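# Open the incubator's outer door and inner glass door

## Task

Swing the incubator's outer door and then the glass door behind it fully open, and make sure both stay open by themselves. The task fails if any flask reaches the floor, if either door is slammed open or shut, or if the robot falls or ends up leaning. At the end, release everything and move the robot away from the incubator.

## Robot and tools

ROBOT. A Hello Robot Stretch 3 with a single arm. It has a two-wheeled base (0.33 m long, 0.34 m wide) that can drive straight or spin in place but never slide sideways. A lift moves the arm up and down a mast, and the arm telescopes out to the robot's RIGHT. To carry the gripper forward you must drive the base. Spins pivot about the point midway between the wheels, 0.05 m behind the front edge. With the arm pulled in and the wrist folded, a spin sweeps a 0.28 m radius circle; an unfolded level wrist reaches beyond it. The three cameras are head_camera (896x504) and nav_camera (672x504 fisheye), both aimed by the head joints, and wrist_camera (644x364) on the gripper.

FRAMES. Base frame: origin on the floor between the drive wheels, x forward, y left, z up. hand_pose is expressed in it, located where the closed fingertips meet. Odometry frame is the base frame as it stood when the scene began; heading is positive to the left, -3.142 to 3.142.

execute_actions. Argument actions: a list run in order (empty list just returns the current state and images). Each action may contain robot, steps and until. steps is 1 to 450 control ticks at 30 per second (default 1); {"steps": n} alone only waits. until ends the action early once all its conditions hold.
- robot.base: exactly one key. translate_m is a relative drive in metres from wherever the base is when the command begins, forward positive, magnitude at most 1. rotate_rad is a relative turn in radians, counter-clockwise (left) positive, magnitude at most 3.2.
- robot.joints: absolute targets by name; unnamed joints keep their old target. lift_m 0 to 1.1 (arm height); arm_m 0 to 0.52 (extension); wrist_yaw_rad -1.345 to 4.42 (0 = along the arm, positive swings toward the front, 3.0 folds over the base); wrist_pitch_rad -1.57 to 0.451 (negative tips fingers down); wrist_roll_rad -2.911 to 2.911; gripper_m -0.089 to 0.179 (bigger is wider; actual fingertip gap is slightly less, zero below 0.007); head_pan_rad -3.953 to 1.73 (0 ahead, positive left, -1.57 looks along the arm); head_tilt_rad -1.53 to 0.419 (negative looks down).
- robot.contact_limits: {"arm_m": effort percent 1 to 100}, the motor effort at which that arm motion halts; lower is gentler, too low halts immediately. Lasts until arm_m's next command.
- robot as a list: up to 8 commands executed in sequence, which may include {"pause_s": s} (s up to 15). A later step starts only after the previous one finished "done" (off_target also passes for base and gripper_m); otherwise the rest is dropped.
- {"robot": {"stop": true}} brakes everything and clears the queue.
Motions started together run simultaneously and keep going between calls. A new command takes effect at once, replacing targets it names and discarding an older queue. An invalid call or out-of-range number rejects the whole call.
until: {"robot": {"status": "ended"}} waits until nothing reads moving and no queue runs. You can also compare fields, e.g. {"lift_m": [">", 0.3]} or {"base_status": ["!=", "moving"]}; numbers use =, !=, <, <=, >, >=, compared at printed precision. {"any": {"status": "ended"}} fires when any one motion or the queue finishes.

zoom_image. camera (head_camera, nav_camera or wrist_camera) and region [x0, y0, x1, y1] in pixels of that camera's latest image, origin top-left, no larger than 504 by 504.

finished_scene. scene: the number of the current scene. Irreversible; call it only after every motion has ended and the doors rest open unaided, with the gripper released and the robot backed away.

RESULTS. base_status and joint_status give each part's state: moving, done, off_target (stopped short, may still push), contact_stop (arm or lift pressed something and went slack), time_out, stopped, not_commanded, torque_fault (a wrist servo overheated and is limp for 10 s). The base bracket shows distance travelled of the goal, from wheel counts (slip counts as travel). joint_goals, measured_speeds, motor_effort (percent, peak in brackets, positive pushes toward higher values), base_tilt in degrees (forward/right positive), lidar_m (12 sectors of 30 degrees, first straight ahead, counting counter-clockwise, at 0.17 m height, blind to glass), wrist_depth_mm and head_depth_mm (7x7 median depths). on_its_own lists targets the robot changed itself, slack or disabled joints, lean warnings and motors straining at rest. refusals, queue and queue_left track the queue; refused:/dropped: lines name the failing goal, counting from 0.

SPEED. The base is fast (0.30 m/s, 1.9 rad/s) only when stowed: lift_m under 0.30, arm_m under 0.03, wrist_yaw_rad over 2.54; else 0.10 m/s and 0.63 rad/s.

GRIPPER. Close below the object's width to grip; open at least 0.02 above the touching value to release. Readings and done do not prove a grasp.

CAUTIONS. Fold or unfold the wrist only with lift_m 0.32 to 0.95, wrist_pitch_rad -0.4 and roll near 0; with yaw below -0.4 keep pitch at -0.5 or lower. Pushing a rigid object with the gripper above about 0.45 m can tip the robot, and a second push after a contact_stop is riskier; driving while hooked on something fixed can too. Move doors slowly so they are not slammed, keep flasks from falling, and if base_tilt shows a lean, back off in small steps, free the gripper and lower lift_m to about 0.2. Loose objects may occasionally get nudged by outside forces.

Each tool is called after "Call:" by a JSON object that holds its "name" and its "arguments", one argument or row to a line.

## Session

Call:
{"name": "execute_actions", "arguments": {
  "actions": [
    {"robot":{"joints":{"head_tilt_rad":-0.3}},"steps":60,"until":{"robot":{"status":"ended"}}}
  ]
}}

Scene clock: 0.77 s.
robot.base_odometry: x=+0.000 y=+0.000 heading=+0.000 (m, m, rad; robot's odometry frame)
robot.turned_by_wheels: +0.000 (rad since the last result)
robot.turned_by_imu: +0.000 (rad since the last result)
robot.base_tilt: forward=+2.1 right=+0.7 (deg)
robot.lidar_m: 1.10 1.09 1.27 2.11 2.92 3.14 2.06 2.64 2.18 1.46 1.64 1.30
robot.head_depth_mm: 1081 1154 1226 1312 1415 1559 1593 / 1056 1114 1181 1255 1350 1445 1529 / 1020 1078 1143 1207 1292 1385 1476 / 990 1038 1103 1167 1238 1325 1426 / 959 1008 1062 1126 1198 1272 1362 / 929 975 1030 1088 1145 1225 1302 / 903 946 995 1049 1106 1173 1248
robot.base_status: not_commanded
robot.joint_positions: lift_m=+0.554 arm_m=+0.002 wrist_yaw_rad=+3.071 wrist_pitch_rad=-0.413 wrist_roll_rad=-0.015 gripper_m=+0.037 head_pan_rad=-0.017 head_tilt_rad=-0.296
robot.joint_goals: lift_m=+0.554 arm_m=+0.002 wrist_yaw_rad=+3.071 wrist_pitch_rad=-0.413 wrist_roll_rad=-0.015 gripper_m=+0.037 head_pan_rad=-0.017 head_tilt_rad=-0.300
robot.joint_status: lift_m=not_commanded arm_m=not_commanded wrist_yaw_rad=not_commanded wrist_pitch_rad=not_commanded wrist_roll_rad=not_commanded gripper_m=not_commanded head_pan_rad=not_commanded head_tilt_rad=done
robot.measured_speeds: translate_m=+0.000 rotate_rad=+0.000 lift_m=+0.000 arm_m=+0.000 wrist_yaw_rad=+0.000 wrist_pitch_rad=+0.000 wrist_roll_rad=+0.000 head_pan_rad=+0.000 head_tilt_rad=+0.000
robot: refusals=0 queue=done queue_left=0
robot.motor_effort: left_wheel=+0(0) right_wheel=+0(0) lift_m=+22(20) arm_m=+1(0) wrist_yaw_rad=+0(1) wrist_pitch_rad=+7(6) wrist_roll_rad=+1(0) gripper_m=+0(1) head_pan_rad=+0(1) head_tilt_rad=-2(17) (%)
robot.hand_pose: x=-0.0054 y=+0.0779 z=+0.5674 quat_wxyz=(+0.169, +0.691, +0.122, +0.692) (m; robot's base frame)
robot.wrist_depth_mm: - - - - - - - / - - - - - - - / - - - - - - - / - - - - - - - / - - - - - - - / 865 866 867 864 - 858 841 / 749 749 719 719 728 730 721
pictures: head_camera (sideways: a quarter turn clockwise sets it upright), nav_camera (sideways: a quarter turn counterclockwise sets it upright), wrist_camera
Images, in order (width x height): head_camera 896x504, nav_camera 672x504, wrist_camera 644x364.

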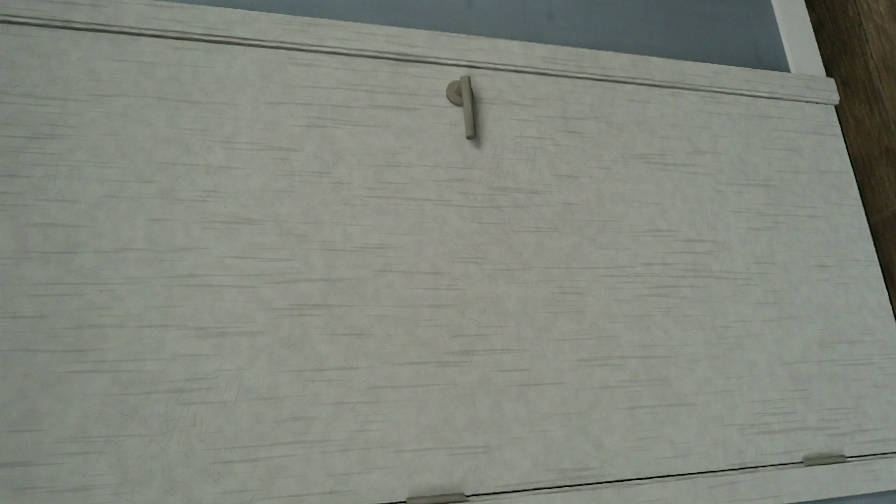

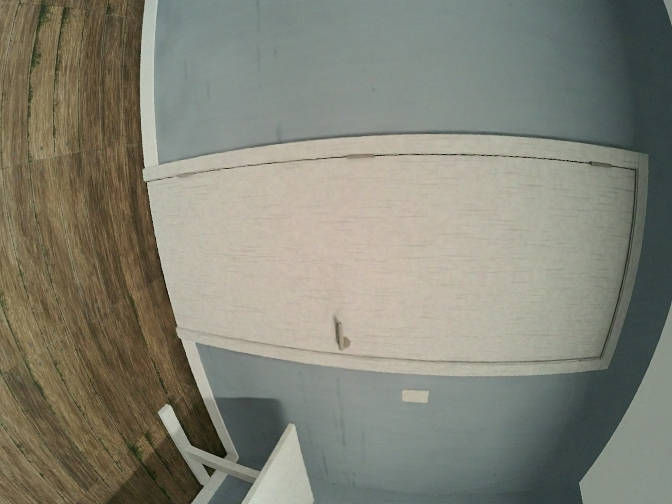

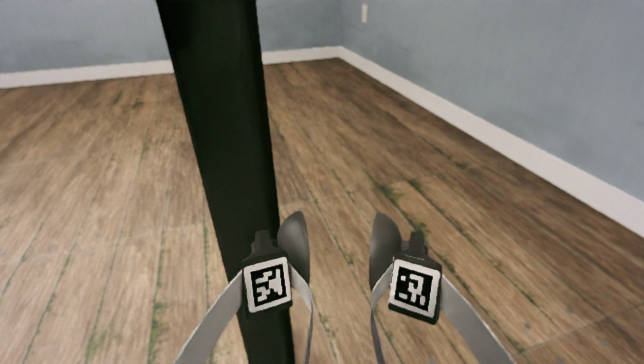

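Call:
{"name": "execute_actions", "arguments": {
  "actions": [
    {"robot":{"joints":{"head_pan_rad":2,"head_tilt_rad":-0.3}},"steps":1},
    {"robot":{"joints":{"head_pan_rad":1.7,"head_tilt_rad":-0.3}},"steps":200,"until":{"robot":{"status":"ended"}}}
  ]
}}

Call:
{"name": "execute_actions", "arguments": {
  "actions": [
    {"robot":{"joints":{"head_pan_rad":1.7,"head_tilt_rad":-0.3}},"steps":200,"until":{"robot":{"status":"ended"}}}
  ]
}}

Call:
{"name": "execute_actions", "arguments": {
  "actions": [
    {"robot":{"joints":{"head_pan_rad":-2.2,"head_tilt_rad":-0.3}},"steps":200,"until":{"robot":{"status":"ended"}}}
  ]
}}

action 0: robot: "joints": head_pan_rad = 2.0 is out of range -3.953 to 1.73

Scene clock: 3.43 s.
robot.base_odometry: x=+0.000 y=+0.000 heading=+0.000 (m, m, rad; robot's odometry frame)
robot.turned_by_wheels: +0.000 (rad since the last result)
robot.turned_by_imu: +0.000 (rad since the last result)
robot.base_tilt: forward=+2.1 right=+0.7 (deg)
robot.lidar_m: 1.10 1.08 1.27 2.11 2.92 3.13 2.06 2.65 2.19 1.46 1.64 1.30
robot.head_depth_mm: 2181 2209 2253 2299 2340 2049 1598 / 2701 2817 2873 2946 2696 2055 1584 / 2709 2891 3051 3233 2822 2041 1580 / 2698 2813 2980 3192 2851 2027 1587 / 2615 2778 2931 3113 2814 2027 1579 / 2586 2698 2844 3035 2787 2017 1572 / 2524 2657 2788 2990 2786 2085 1632
robot.base_status: not_commanded
robot.joint_positions: lift_m=+0.554 arm_m=+0.002 wrist_yaw_rad=+3.071 wrist_pitch_rad=-0.413 wrist_roll_rad=-0.015 gripper_m=+0.037 head_pan_rad=+1.693 head_tilt_rad=-0.296
robot.joint_goals: lift_m=+0.554 arm_m=+0.002 wrist_yaw_rad=+3.071 wrist_pitch_rad=-0.413 wrist_roll_rad=-0.015 gripper_m=+0.037 head_pan_rad=+1.700 head_tilt_rad=-0.300
robot.joint_status: lift_m=not_commanded arm_m=not_commanded wrist_yaw_rad=not_commanded wrist_pitch_rad=not_commanded wrist_roll_rad=not_commanded gripper_m=not_commanded head_pan_rad=done head_tilt_rad=done
robot.measured_speeds: translate_m=+0.000 rotate_rad=+0.000 lift_m=+0.000 arm_m=+0.000 wrist_yaw_rad=+0.000 wrist_pitch_rad=+0.000 wrist_roll_rad=+0.000 head_pan_rad=+0.000 head_tilt_rad=+0.000
robot: refusals=0 queue=done queue_left=0
robot.motor_effort: left_wheel=-1(0) right_wheel=+0(0) lift_m=+21(21) arm_m=+0(0) wrist_yaw_rad=+0(1) wrist_pitch_rad=+6(6) wrist_roll_rad=+0(0) gripper_m=+0(0) head_pan_rad=+3(34) head_tilt_rad=-2(2) (%)
robot.hand_pose: x=-0.0054 y=+0.0779 z=+0.5674 quat_wxyz=(+0.169, +0.691, +0.122, +0.692) (m; robot's base frame)
robot.wrist_depth_mm: - - - - - - - / - - - - - - - / - - - - - - - / - - - - - - - / - - - - - - - / 861 860 871 870 - 850 848 / 744 751 725 749 729 730 725
pictures: head_camera (sideways: a quarter turn clockwise sets it upright), nav_camera (sideways: a quarter turn counterclockwise sets it upright), wrist_camera
Images, in order (width x height): head_camera 896x504, nav_camera 672x504, wrist_camera 644x364.

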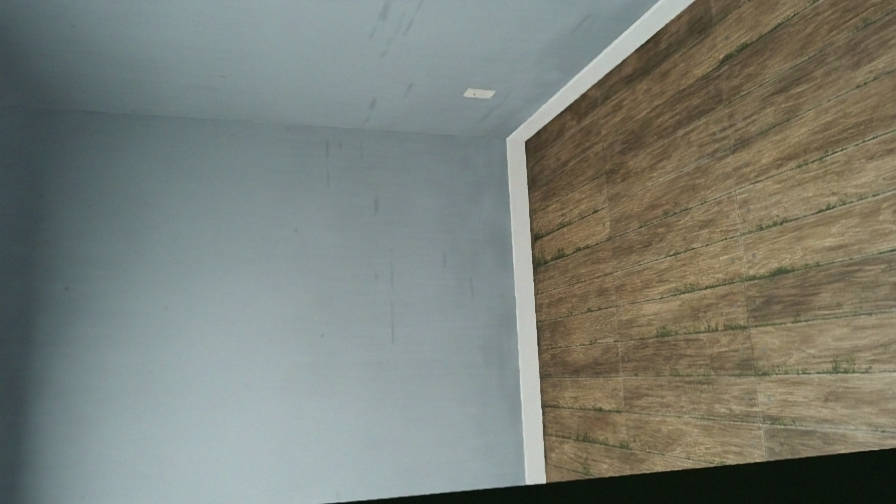

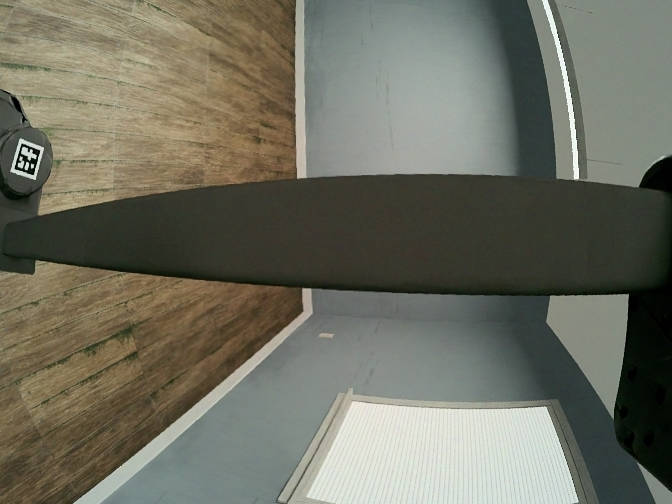

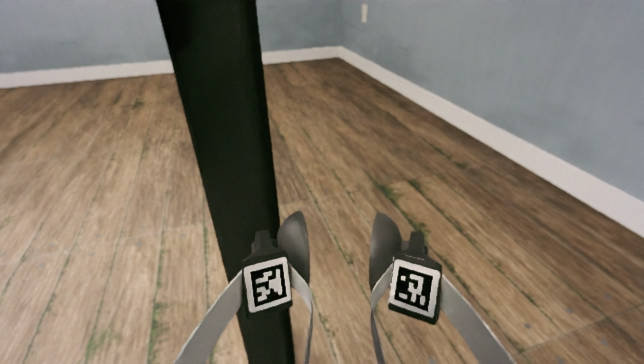

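Scene clock: 5.90 s.
robot.base_odometry: x=+0.000 y=+0.000 heading=+0.000 (m, m, rad; robot's odometry frame)
robot.turned_by_wheels: +0.000 (rad since the last result)
robot.turned_by_imu: +0.000 (rad since the last result)
robot.base_tilt: forward=+2.1 right=+0.7 (deg)
robot.lidar_m: 1.09 1.08 1.26 2.11 2.92 3.13 2.06 2.65 2.19 1.45 1.64 1.30
robot.head_depth_mm: 2458 2582 2692 2820 2827 2056 1585 / 2637 2736 2886 2997 2819 2031 1595 / 2787 2949 3064 3244 2854 2040 1579 / 2749 2894 3071 3285 2824 2054 1584 / 2415 2543 2695 2856 2803 2021 1574 / 2184 2292 2394 2490 2546 2026 1576 / 1977 2047 2156 2242 2345 2027 1571
robot.base_status: not_commanded
robot.joint_positions: lift_m=+0.554 arm_m=+0.002 wrist_yaw_rad=+3.071 wrist_pitch_rad=-0.413 wrist_roll_rad=-0.015 gripper_m=+0.037 head_pan_rad=-2.193 head_tilt_rad=-0.296
robot.joint_goals: lift_m=+0.554 arm_m=+0.002 wrist_yaw_rad=+3.071 wrist_pitch_rad=-0.413 wrist_roll_rad=-0.015 gripper_m=+0.037 head_pan_rad=-2.200 head_tilt_rad=-0.300
robot.joint_status: lift_m=not_commanded arm_m=not_commanded wrist_yaw_rad=not_commanded wrist_pitch_rad=not_commanded wrist_roll_rad=not_commanded gripper_m=not_commanded head_pan_rad=done head_tilt_rad=done
robot.measured_speeds: translate_m=+0.000 rotate_rad=+0.000 lift_m=+0.000 arm_m=+0.000 wrist_yaw_rad=+0.000 wrist_pitch_rad=+0.000 wrist_roll_rad=+0.000 head_pan_rad=+0.000 head_tilt_rad=+0.000
robot: refusals=0 queue=done queue_left=0
robot.motor_effort: left_wheel=-1(1) right_wheel=+0(0) lift_m=+21(21) arm_m=+0(0) wrist_yaw_rad=-1(0) wrist_pitch_rad=+7(6) wrist_roll_rad=+0(0) gripper_m=+0(0) head_pan_rad=-3(30) head_tilt_rad=-2(3) (%)
robot.hand_pose: x=-0.0054 y=+0.0779 z=+0.5674 quat_wxyz=(+0.169, +0.691, +0.122, +0.692) (m; robot's base frame)
robot.wrist_depth_mm: - - - - - - - / - - - - - - - / - - - - - - - / - - - - - - - / - - - - - - - / 851 873 861 871 - 845 851 / 740 748 715 749 719 741 720
pictures: head_camera (sideways: a quarter turn clockwise sets it upright), nav_camera (sideways: a quarter turn counterclockwise sets it upright), wrist_camera
Images, in order (width x height): head_camera 896x504, nav_camera 672x504, wrist_camera 644x364.

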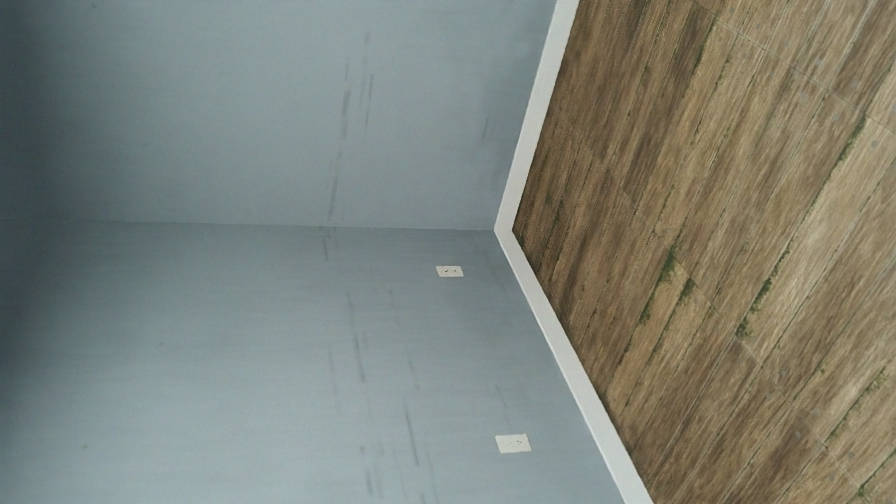

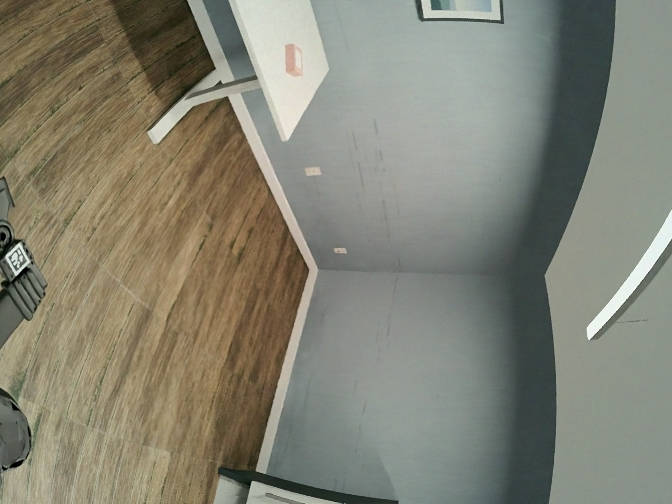

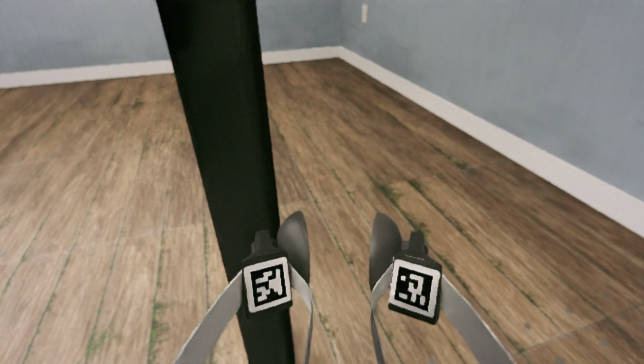

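Call:
{"name": "execute_actions", "arguments": {
  "actions": [
    {"robot":{"joints":{"head_pan_rad":-3.3,"head_tilt_rad":-0.3}},"steps":200,"until":{"robot":{"status":"ended"}}}
  ]
}}

Scene clock: 7.43 s.
robot.base_odometry: x=+0.000 y=+0.000 heading=+0.000 (m, m, rad; robot's odometry frame)
robot.turned_by_wheels: +0.000 (rad since the last result)
robot.turned_by_imu: +0.000 (rad since the last result)
robot.base_tilt: forward=+2.1 right=+0.7 (deg)
robot.lidar_m: 1.10 1.08 1.26 2.11 2.92 3.14 2.06 2.65 2.18 1.46 1.64 1.30
robot.head_depth_mm: 3109 3273 3559 3703 2862 2041 1585 / 2940 3117 3310 3526 2855 2053 1588 / 2777 2937 3185 3324 2803 2037 1588 / 2659 2819 2921 3096 2545 2025 1582 / 2555 2665 2108 2200 2413 2031 1575 / 2440 2543 2000 2099 2321 2031 1576 / 2327 2418 1924 1998 2264 2005 1580
robot.base_status: not_commanded
robot.joint_positions: lift_m=+0.554 arm_m=+0.002 wrist_yaw_rad=+3.071 wrist_pitch_rad=-0.413 wrist_roll_rad=-0.015 gripper_m=+0.037 head_pan_rad=-3.293 head_tilt_rad=-0.296
robot.joint_goals: lift_m=+0.554 arm_m=+0.002 wrist_yaw_rad=+3.071 wrist_pitch_rad=-0.413 wrist_roll_rad=-0.015 gripper_m=+0.037 head_pan_rad=-3.300 head_tilt_rad=-0.300
robot.joint_status: lift_m=not_commanded arm_m=not_commanded wrist_yaw_rad=not_commanded wrist_pitch_rad=not_commanded wrist_roll_rad=not_commanded gripper_m=not_commanded head_pan_rad=done head_tilt_rad=done
robot.measured_speeds: translate_m=+0.000 rotate_rad=+0.000 lift_m=+0.000 arm_m=+0.000 wrist_yaw_rad=+0.000 wrist_pitch_rad=+0.000 wrist_roll_rad=+0.000 head_pan_rad=+0.000 head_tilt_rad=+0.000
robot: refusals=0 queue=done queue_left=0
robot.motor_effort: left_wheel=-1(0) right_wheel=+0(0) lift_m=+21(21) arm_m=+0(0) wrist_yaw_rad=-1(1) wrist_pitch_rad=+6(7) wrist_roll_rad=+1(0) gripper_m=+0(0) head_pan_rad=-3(33) head_tilt_rad=-2(2) (%)
robot.hand_pose: x=-0.0054 y=+0.0779 z=+0.5674 quat_wxyz=(+0.169, +0.691, +0.122, +0.692) (m; robot's base frame)
robot.wrist_depth_mm: - - - - - - - / - - - - - - - / - - - - - - - / - - - - - - - / - - - - - - - / 890 847 882 838 - 842 850 / 760 742 718 742 736 729 729
pictures: head_camera (sideways: a quarter turn clockwise sets it upright), nav_camera (sideways: a quarter turn counterclockwise sets it upright), wrist_camera
Images, in order (width x height): head_camera 896x504, nav_camera 672x504, wrist_camera 644x364.

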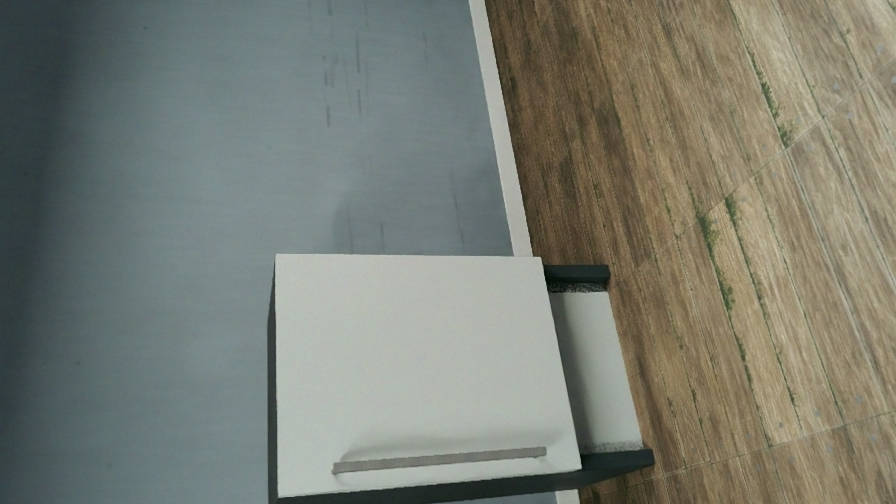

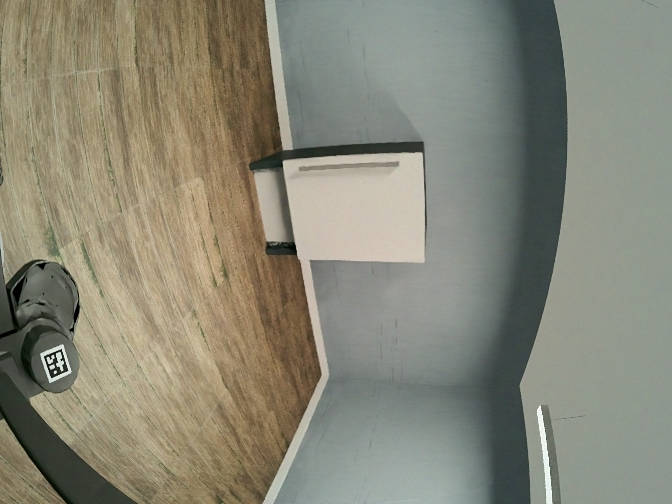

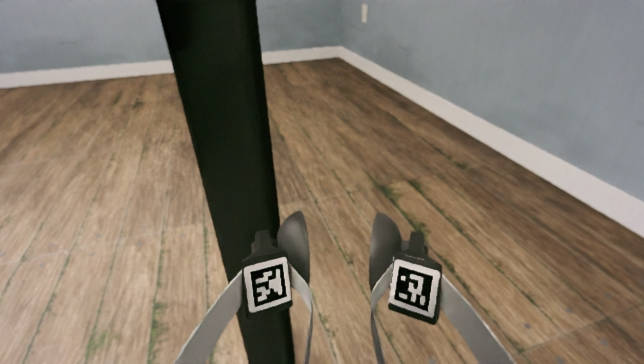

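Call:
{"name": "execute_actions", "arguments": {
  "actions": [
    {"robot":[{"joints":{"lift_m":0.27,"head_pan_rad":-1.57,"head_tilt_rad":-0.5}},{"base":{"rotate_rad":-3.0}},{"base":{"translate_m":1.0}},{"base":{"translate_m":0.18}},{"base":{"rotate_rad":1.67}},{"joints":{"lift_m":0.55}},{"joints":{"wrist_yaw_rad":0,"gripper_m":0.12}},{"joints":{"wrist_pitch_rad":0,"wrist_roll_rad":0}}],"steps":450,"until":{"robot":{"status":"ended"}}},
    {"steps":300,"until":{"robot":{"status":"ended"}}}
  ]
}}

Scene clock: 32.70 s.
robot.base_odometry: x=-1.168 y=-0.167 heading=-1.330 (m, m, rad; robot's odometry frame)
robot.turned_by_wheels: -1.330 (rad since the last result)
robot.turned_by_imu: -1.319 (rad since the last result)
robot.base_tilt: forward=+2.1 right=+0.7 (deg)
robot.lidar_m: 2.02 1.72 2.38 2.25 2.34 2.89 2.74 2.24 0.97 0.88 1.52 2.00
robot.head_depth_mm: 1291 769 814 902 1012 1147 1345 / 1279 766 810 894 1001 1135 1354 / 1271 763 793 859 973 1120 1347 / 1265 1135 1164 1213 1279 1335 1349 / 1257 1368 1488 1649 1839 1628 1342 / 1252 1357 1485 1634 1833 1614 1336 / 1239 1345 1469 1629 1809 1619 1339
robot.base_status: done (rotate_rad +1.6699 of +1.6700)
robot.joint_positions: lift_m=+0.550 arm_m=+0.002 wrist_yaw_rad=+0.002 wrist_pitch_rad=-0.028 wrist_roll_rad=-0.005 gripper_m=+0.120 head_pan_rad=-1.577 head_tilt_rad=-0.494
robot.joint_goals: lift_m=+0.550 arm_m=+0.002 wrist_yaw_rad=+0.000 wrist_pitch_rad=+0.000 wrist_roll_rad=+0.000 gripper_m=+0.120 head_pan_rad=-1.570 head_tilt_rad=-0.500
robot.joint_status: lift_m=done arm_m=not_commanded wrist_yaw_rad=done wrist_pitch_rad=done wrist_roll_rad=done gripper_m=done head_pan_rad=done head_tilt_rad=done
robot.measured_speeds: translate_m=+0.000 rotate_rad=+0.000 lift_m=+0.000 arm_m=+0.000 wrist_yaw_rad=+0.000 wrist_pitch_rad=+0.000 wrist_roll_rad=+0.000 head_pan_rad=+0.000 head_tilt_rad=+0.000
robot: refusals=0 queue=done queue_left=0
robot.motor_effort: left_wheel=-2(8) right_wheel=+3(15) lift_m=+25(26) arm_m=+0(0) wrist_yaw_rad=-2(1) wrist_pitch_rad=+14(14) wrist_roll_rad=+3(2) gripper_m=-1(80) head_pan_rad=+2(32) head_tilt_rad=-3(14) (%)
robot.hand_pose: x=-0.0210 y=-0.4021 z=+0.6573 quat_wxyz=(+0.709, +0.011, -0.705, -0.009) (m; robot's base frame)
robot.wrist_depth_mm: - - - - 538 543 542 / - - - - 559 560 558 / - - - - 569 567 571 / - - - - 583 579 590 / - - - - 602 596 603 / - - - - 625 - 628 / - - - - 653 781 768
pictures: head_camera (sideways: a quarter turn clockwise sets it upright), nav_camera (sideways: a quarter turn counterclockwise sets it upright), wrist_camera
Images, in order (width x height): head_camera 896x504, nav_camera 672x504, wrist_camera 644x364.

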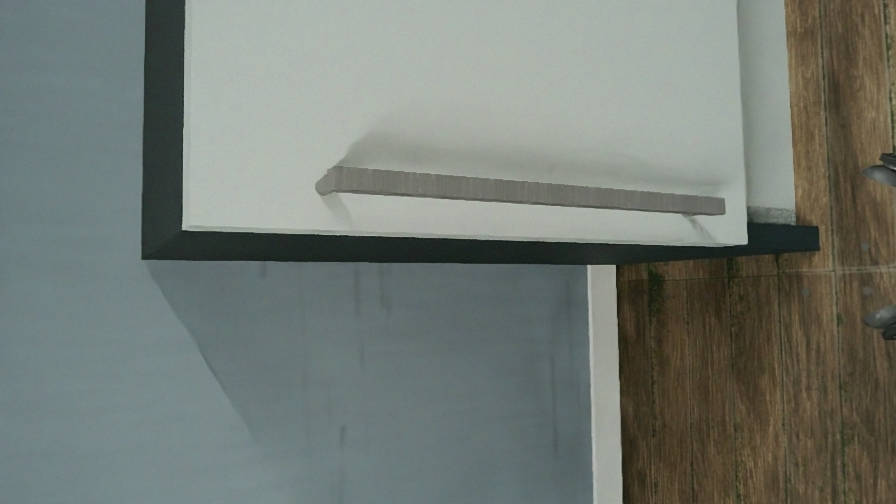

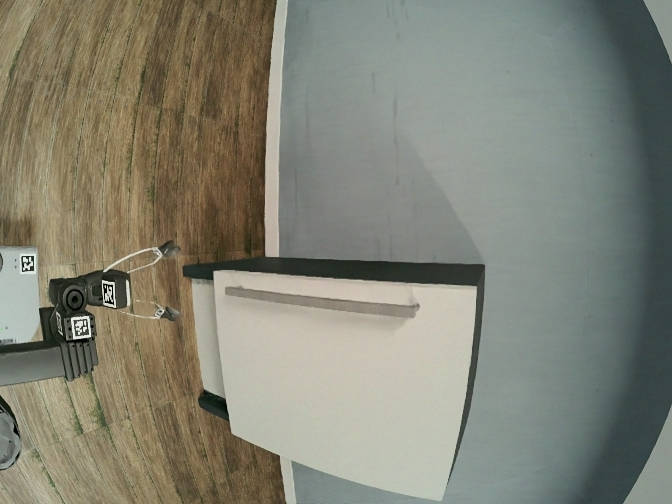

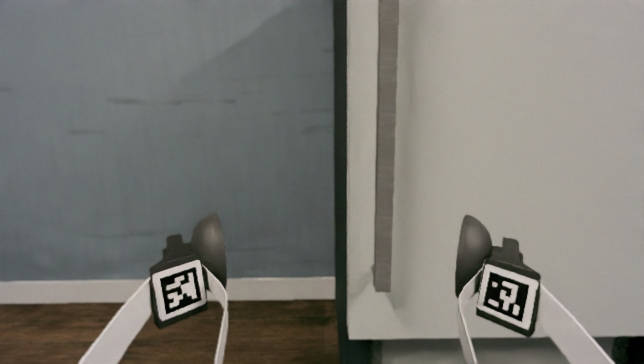

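Call:
{"name": "execute_actions", "arguments": {
  "actions": [
    {"robot":[{"base":{"translate_m":-0.07},"joints":{"arm_m":0.25}}],"steps":300,"until":{"robot":{"status":"ended"}}}
  ]
}}

Scene clock: 36.10 s.
robot.base_odometry: x=-1.185 y=-0.099 heading=-1.330 (m, m, rad; robot's odometry frame)
robot.turned_by_wheels: +0.000 (rad since the last result)
robot.turned_by_imu: -0.001 (rad since the last result)
robot.base_tilt: forward=+2.1 right=+0.7 (deg)
robot.lidar_m: 2.08 1.77 2.38 2.26 2.33 2.82 2.68 2.24 0.98 0.88 1.52 2.00
robot.head_depth_mm: 1291 778 817 908 1014 1152 1350 / 1283 771 812 902 1004 1140 1390 / 1277 765 808 891 994 1131 - / 1266 761 787 857 975 1094 1303 / 1256 1358 1504 1655 1834 1615 1345 / 1255 1357 1497 1649 1829 1619 1339 / 1241 1349 1479 1628 1828 1615 1336
robot.base_status: done (translate_m -0.0700 of -0.0700)
robot.joint_positions: lift_m=+0.550 arm_m=+0.250 wrist_yaw_rad=+0.000 wrist_pitch_rad=-0.026 wrist_roll_rad=-0.004 gripper_m=+0.120 head_pan_rad=-1.577 head_tilt_rad=-0.494
robot.joint_goals: lift_m=+0.550 arm_m=+0.250 wrist_yaw_rad=+0.000 wrist_pitch_rad=+0.000 wrist_roll_rad=+0.000 gripper_m=+0.120 head_pan_rad=-1.570 head_tilt_rad=-0.500
robot.joint_status: lift_m=done arm_m=done wrist_yaw_rad=done wrist_pitch_rad=done wrist_roll_rad=done gripper_m=done head_pan_rad=done head_tilt_rad=done
robot.measured_speeds: translate_m=+0.000 rotate_rad=+0.000 lift_m=+0.000 arm_m=+0.000 wrist_yaw_rad=+0.000 wrist_pitch_rad=+0.000 wrist_roll_rad=+0.000 head_pan_rad=+0.000 head_tilt_rad=+0.000
robot: refusals=0 queue=done queue_left=0
robot.motor_effort: left_wheel=-1(5) right_wheel=+3(4) lift_m=+25(25) arm_m=+3(3) wrist_yaw_rad=+0(2) wrist_pitch_rad=+13(14) wrist_roll_rad=+2(3) gripper_m=+0(1) head_pan_rad=+3(3) head_tilt_rad=-2(3) (%)
robot.hand_pose: x=-0.0213 y=-0.6502 z=+0.6577 quat_wxyz=(+0.709, +0.010, -0.705, -0.009) (m; robot's base frame)
robot.wrist_depth_mm: 926 952 939 306 308 307 309 / 977 971 978 314 316 317 317 / 995 985 - 322 327 326 326 / - - - 336 335 338 336 / - - - 346 346 345 348 / - - - 354 356 - 356 / - - - 366 372 373 371
pictures: head_camera (sideways: a quarter turn clockwise sets it upright), nav_camera (sideways: a quarter turn counterclockwise sets it upright), wrist_camera
Images, in order (width x height): head_camera 896x504, nav_camera 672x504, wrist_camera 644x364.

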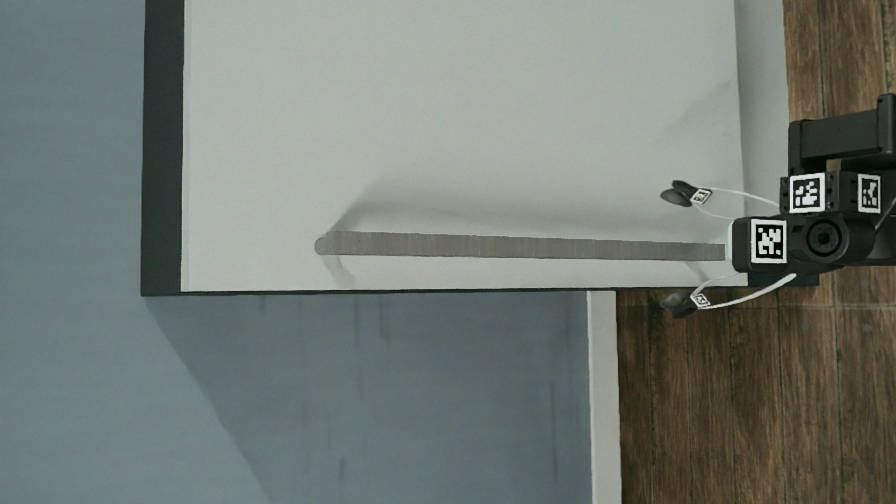

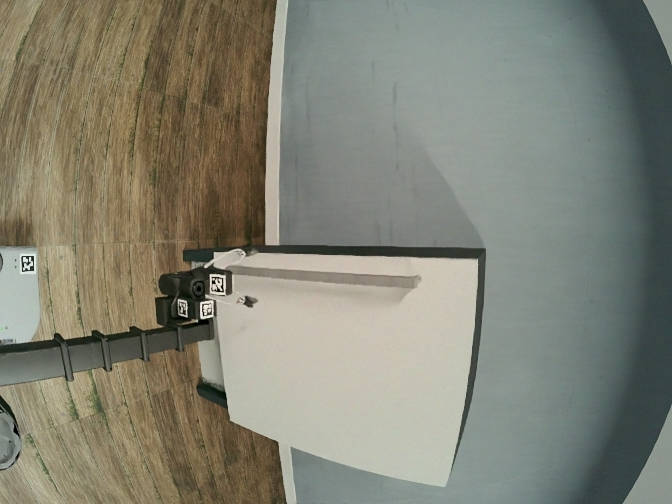

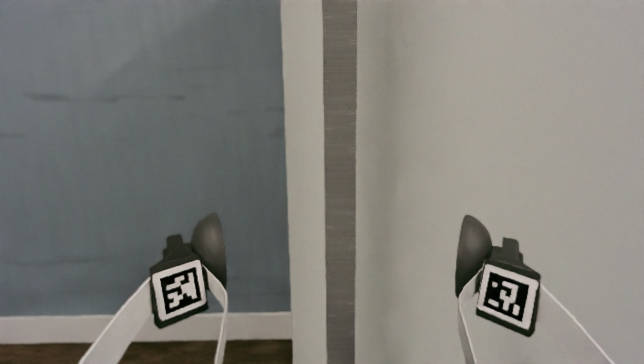

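Call:
{"name": "execute_actions", "arguments": {
  "actions": [
    {"robot":[{"joints":{"arm_m":0.405},"contact_limits":{"arm_m":15}},{"joints":{"gripper_m":-0.02}}],"steps":300,"until":{"robot":{"status":"ended"}}},
    {"robot":{"joints":{"arm_m":0.30},"contact_limits":{"arm_m":24}},"steps":200,"until":{"robot":{"status":"ended"}}}
  ]
}}

Scene clock: 42.63 s.
robot.base_odometry: x=-1.185 y=-0.099 heading=-1.330 (m, m, rad; robot's odometry frame)
robot.turned_by_wheels: +0.000 (rad since the last result)
robot.turned_by_imu: -0.003 (rad since the last result)
robot.base_tilt: forward=+2.1 right=+0.7 (deg)
robot.lidar_m: 2.09 1.77 2.38 2.26 2.33 2.82 2.67 2.25 0.98 0.88 1.52 1.99
robot.head_depth_mm: 1292 733 752 836 945 1082 1357 / 1280 720 732 813 916 1035 1382 / 1267 713 712 788 887 996 - / 1263 791 697 763 833 961 1283 / 1261 1354 1506 1658 1832 1629 1340 / 1252 1362 1496 1639 1827 1632 1342 / 1244 1351 1478 1633 1819 1611 1330
robot.base_status: done (translate_m -0.0700 of -0.0700)
robot.joint_positions: lift_m=+0.550 arm_m=+0.300 wrist_yaw_rad=-0.100 wrist_pitch_rad=-0.024 wrist_roll_rad=-0.003 gripper_m=-0.016 head_pan_rad=-1.577 head_tilt_rad=-0.496
robot.joint_goals: lift_m=+0.550 arm_m=+0.300 wrist_yaw_rad=-0.082 wrist_pitch_rad=+0.000 wrist_roll_rad=+0.000 gripper_m=-0.017 head_pan_rad=-1.570 head_tilt_rad=-0.500
robot.joint_status: lift_m=done arm_m=done wrist_yaw_rad=done wrist_pitch_rad=done wrist_roll_rad=done gripper_m=done head_pan_rad=done head_tilt_rad=done
robot.measured_speeds: translate_m=+0.000 rotate_rad=+0.000 lift_m=+0.000 arm_m=+0.000 wrist_yaw_rad=+0.000 wrist_pitch_rad=+0.000 wrist_roll_rad=+0.000 head_pan_rad=+0.000 head_tilt_rad=+0.000
robot: refusals=0 queue=done queue_left=0
robot.on_its_own: wrist_yaw_rad is held at -0.082, not at your +0.000, by its stall guard, which is not easing now
robot.motor_effort: left_wheel=-5(15) right_wheel=+17(52) lift_m=+23(24) arm_m=-2(8) wrist_yaw_rad=+17(60) wrist_pitch_rad=+12(15) wrist_roll_rad=+2(3) gripper_m=-20(100) head_pan_rad=+3(2) head_tilt_rad=-3(3) (%)
robot.contact_limits: arm_m 24 (drawing in: default 15, maximum 24; extending or still: default 21, maximum 34)
robot.hand_pose: x=-0.0469 y=-0.6997 z=+0.6584 quat_wxyz=(+0.707, -0.027, -0.705, -0.044) (m; robot's base frame)
robot.wrist_depth_mm: 825 862 165 108 185 200 217 / 836 864 170 112 191 206 226 / 875 904 174 115 197 214 233 / 919 922 180 119 203 221 243 / 924 946 186 121 211 230 252 / 934 982 - 125 - 238 263 / 978 - 197 132 227 250 274
pictures: head_camera (sideways: a quarter turn clockwise sets it upright), nav_camera (sideways: a quarter turn counterclockwise sets it upright), wrist_camera
Images, in order (width x height): head_camera 896x504, nav_camera 672x504, wrist_camera 644x364.

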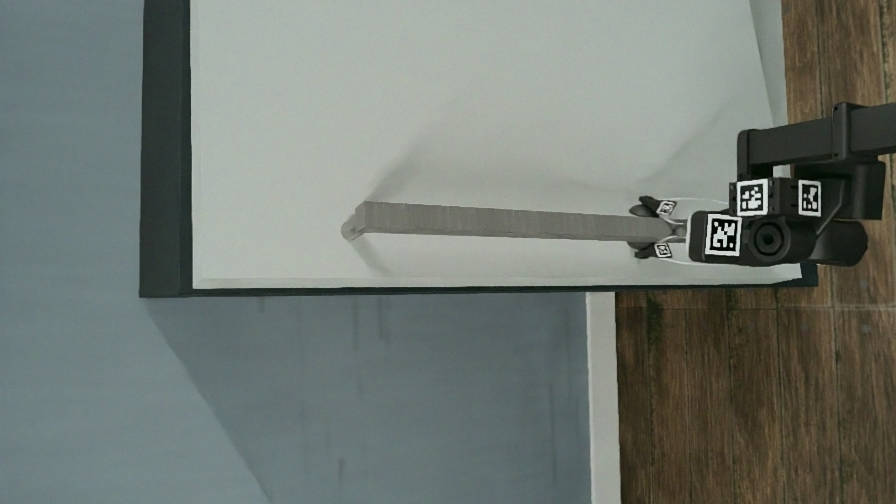

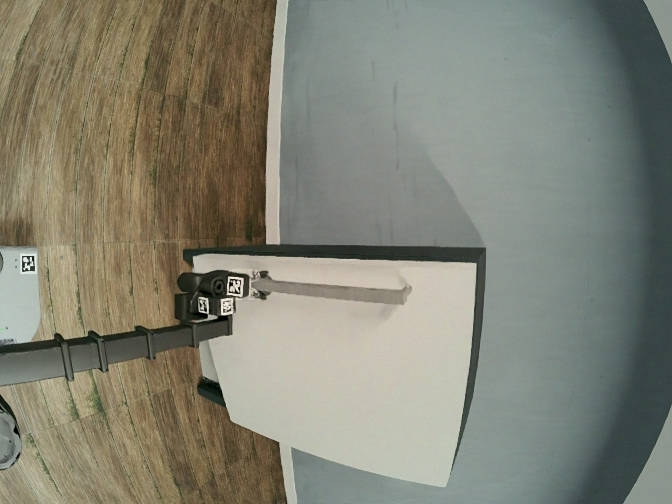

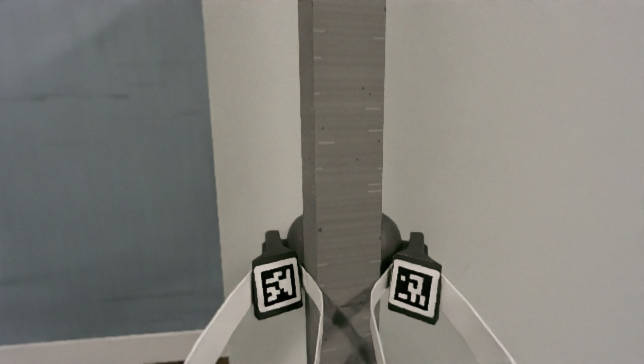

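Caged. Continue, then release.

Call:
{"name": "execute_actions", "arguments": {
  "actions": [
    {"robot":{"base":{"translate_m":-0.04},"joints":{"arm_m":0.19,"wrist_yaw_rad":0.0,"gripper_m":0.0},"contact_limits":{"arm_m":24}},"steps":200,"until":{"robot":{"status":"ended"}}},
    {"robot":{"base":{"translate_m":-0.07},"joints":{"arm_m":0.08,"wrist_yaw_rad":0.0},"contact_limits":{"arm_m":24}},"steps":200,"until":{"robot":{"status":"ended"}}},
    {"robot":{"joints":{"gripper_m":0.12}},"steps":40},
    {"robot":{"joints":{"arm_m":0.0}},"steps":90,"until":{"robot":{"status":"ended"}}}
  ]
}}

Scene clock: 50.00 s.
robot.base_odometry: x=-1.211 y=+0.008 heading=-1.330 (m, m, rad; robot's odometry frame)
robot.turned_by_wheels: +0.000 (rad since the last result)
robot.turned_by_imu: -0.002 (rad since the last result)
robot.base_tilt: forward=+2.1 right=+0.8 (deg)
robot.lidar_m: 2.20 1.88 2.38 2.26 2.32 2.71 2.57 2.26 0.99 0.89 1.53 2.00
robot.head_depth_mm: 1300 814 608 689 802 953 1321 / 1291 822 560 629 720 841 1013 / 1282 814 519 560 641 753 885 / 1275 827 483 526 588 653 732 / 1265 817 487 546 621 1139 1279 / 1264 1334 1473 1628 1842 1622 1342 / 1251 1360 1478 1644 1824 1619 1331
robot.base_status: done (translate_m -0.0700 of -0.0700)
robot.joint_positions: lift_m=+0.550 arm_m=+0.002 wrist_yaw_rad=-0.146 wrist_pitch_rad=-0.025 wrist_roll_rad=-0.003 gripper_m=+0.120 head_pan_rad=-1.577 head_tilt_rad=-0.496
robot.joint_goals: lift_m=+0.550 arm_m=+0.000 wrist_yaw_rad=-0.145 wrist_pitch_rad=+0.000 wrist_roll_rad=+0.000 gripper_m=+0.120 head_pan_rad=-1.570 head_tilt_rad=-0.500
robot.joint_status: lift_m=done arm_m=done wrist_yaw_rad=off_target wrist_pitch_rad=done wrist_roll_rad=done gripper_m=done head_pan_rad=done head_tilt_rad=done
robot.measured_speeds: translate_m=+0.000 rotate_rad=+0.000 lift_m=+0.000 arm_m=+0.000 wrist_yaw_rad=+0.000 wrist_pitch_rad=+0.000 wrist_roll_rad=+0.000 head_pan_rad=+0.000 head_tilt_rad=+0.000
robot: refusals=0 queue=done queue_left=0
robot.on_its_own: wrist_yaw_rad is held at -0.145, not at your +0.000, by its stall guard, which is not easing now
robot.motor_effort: left_wheel=-1(17) right_wheel=+2(52) lift_m=+24(23) arm_m=-2(5) wrist_yaw_rad=+1(74) wrist_pitch_rad=+12(12) wrist_roll_rad=+2(2) gripper_m=+0(83) head_pan_rad=+3(3) head_tilt_rad=-2(2) (%)
robot.hand_pose: x=-0.0586 y=-0.3997 z=+0.6580 quat_wxyz=(+0.706, -0.042, -0.704, -0.061) (m; robot's base frame)
robot.wrist_depth_mm: - - 242 208 361 471 - / - - 248 215 370 493 - / - - 259 222 383 513 - / - - 265 230 399 543 - / - - 276 241 412 598 - / - - 281 304 427 - - / - - 295 312 452 827 -
pictures: head_camera (sideways: a quarter turn clockwise sets it upright), nav_camera (sideways: a quarter turn counterclockwise sets it upright), wrist_camera
replaced: robot.wrist_yaw_rad: its motion had ended off_target
Images, in order (width x height): head_camera 896x504, nav_camera 672x504, wrist_camera 644x364.

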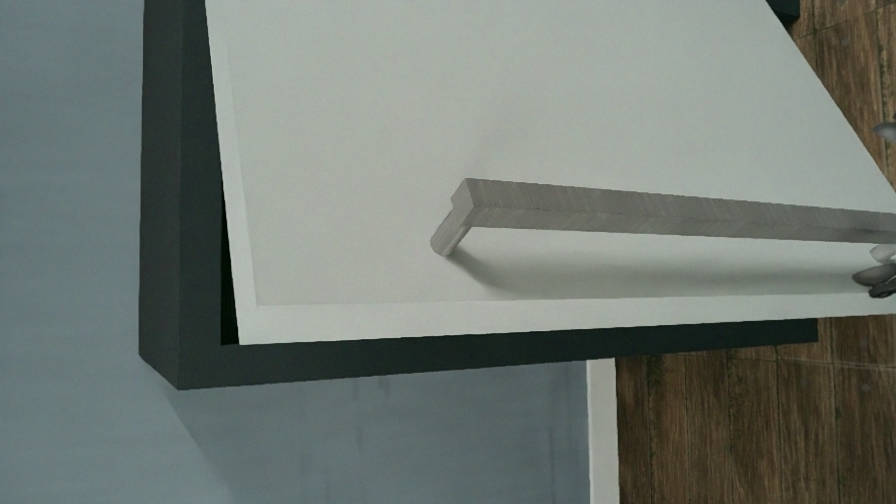

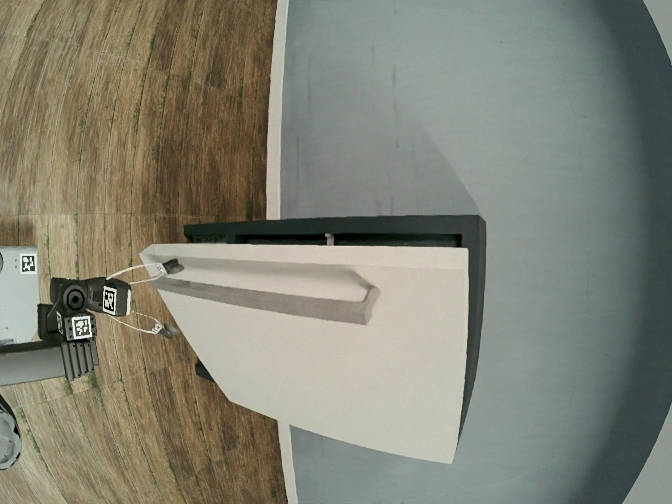

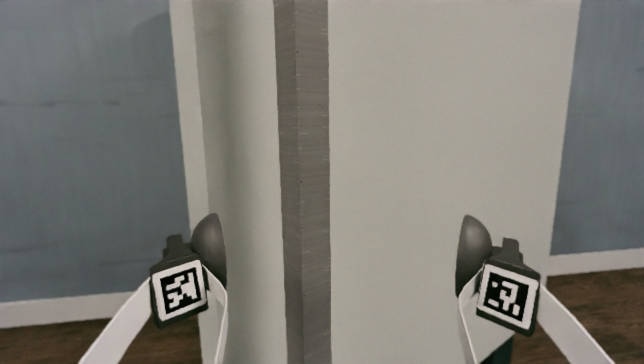

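Call:
{"name": "execute_actions", "arguments": {
  "actions": []
}}

Scene clock: 51.87 s.
robot.base_odometry: x=-1.211 y=+0.008 heading=-1.330 (m, m, rad; robot's odometry frame)
robot.turned_by_wheels: +0.000 (rad since the last result)
robot.turned_by_imu: +0.000 (rad since the last result)
robot.base_tilt: forward=+2.1 right=+0.8 (deg)
robot.lidar_m: 2.20 1.88 2.37 2.26 2.33 2.71 2.56 2.26 0.99 0.89 1.53 2.00
robot.head_depth_mm: 1298 818 607 692 799 954 1315 / 1292 822 560 631 718 841 1011 / 1280 814 519 561 640 749 886 / 1272 826 483 526 586 652 734 / 1265 818 487 547 621 1138 1278 / 1256 1338 1480 1620 1832 1618 1335 / 1252 1356 1474 1635 1825 1627 1338
robot.base_status: done (translate_m -0.0700 of -0.0700)
robot.joint_positions: lift_m=+0.550 arm_m=+0.002 wrist_yaw_rad=-0.146 wrist_pitch_rad=-0.025 wrist_roll_rad=-0.003 gripper_m=+0.120 head_pan_rad=-1.577 head_tilt_rad=-0.496
robot.joint_goals: lift_m=+0.550 arm_m=+0.000 wrist_yaw_rad=-0.145 wrist_pitch_rad=+0.000 wrist_roll_rad=+0.000 gripper_m=+0.120 head_pan_rad=-1.570 head_tilt_rad=-0.500
robot.joint_status: lift_m=done arm_m=done wrist_yaw_rad=off_target wrist_pitch_rad=done wrist_roll_rad=done gripper_m=done head_pan_rad=done head_tilt_rad=done
robot.measured_speeds: translate_m=+0.000 rotate_rad=+0.000 lift_m=+0.000 arm_m=+0.000 wrist_yaw_rad=+0.000 wrist_pitch_rad=+0.000 wrist_roll_rad=+0.000 head_pan_rad=+0.000 head_tilt_rad=+0.000
robot: refusals=0 queue=done queue_left=0
robot.on_its_own: wrist_yaw_rad is held at -0.145, not at your +0.000, by its stall guard, which is not easing now
robot.motor_effort: left_wheel=-1(1) right_wheel=+2(3) lift_m=+23(23) arm_m=-2(2) wrist_yaw_rad=+0(0) wrist_pitch_rad=+13(12) wrist_roll_rad=+2(1) gripper_m=+0(0) head_pan_rad=+3(4) head_tilt_rad=-2(2) (%)
robot.hand_pose: x=-0.0586 y=-0.3997 z=+0.6580 quat_wxyz=(+0.706, -0.042, -0.704, -0.061) (m; robot's base frame)
robot.wrist_depth_mm: - - 242 208 359 474 - / - - 249 215 369 501 - / - - 258 222 386 519 - / - - 264 232 397 543 - / - - 276 241 410 599 - / - - 281 302 428 - - / - - 294 312 446 822 -
pictures: head_camera (sideways: a quarter turn clockwise sets it upright), nav_camera (sideways: a quarter turn counterclockwise sets it upright), wrist_camera
Images, in order (width x height): head_camera 896x504, nav_camera 672x504, wrist_camera 644x364.

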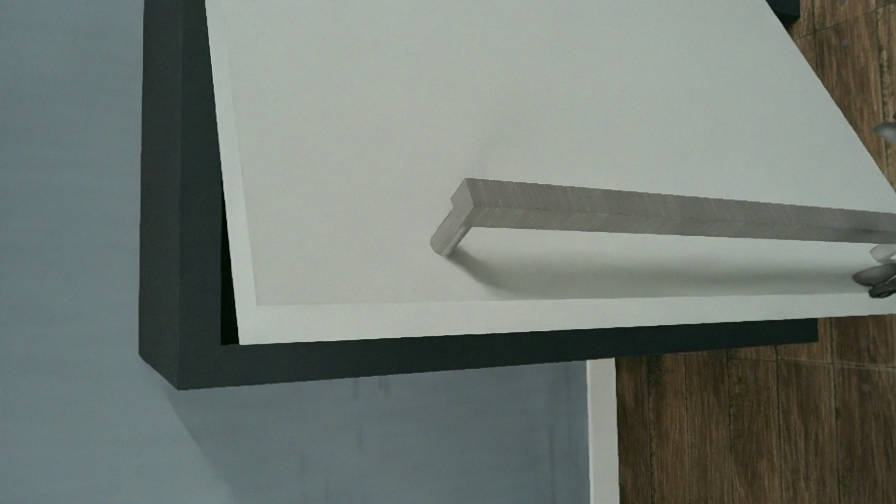

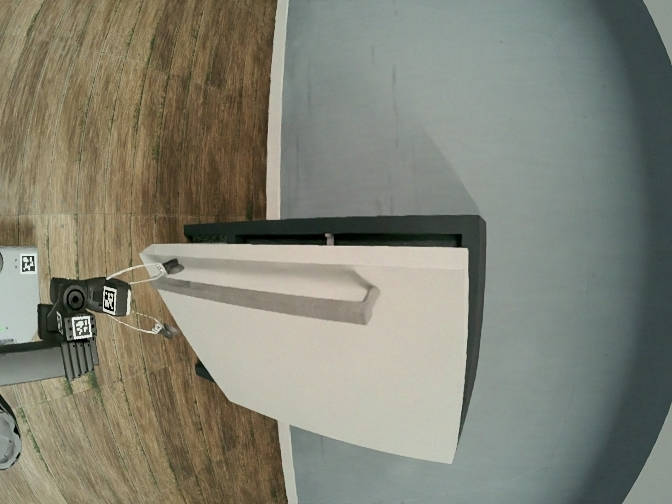

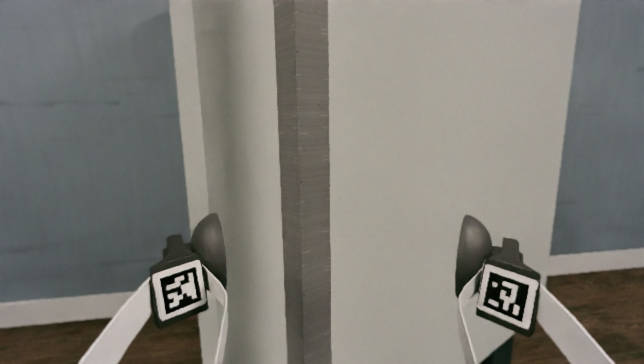

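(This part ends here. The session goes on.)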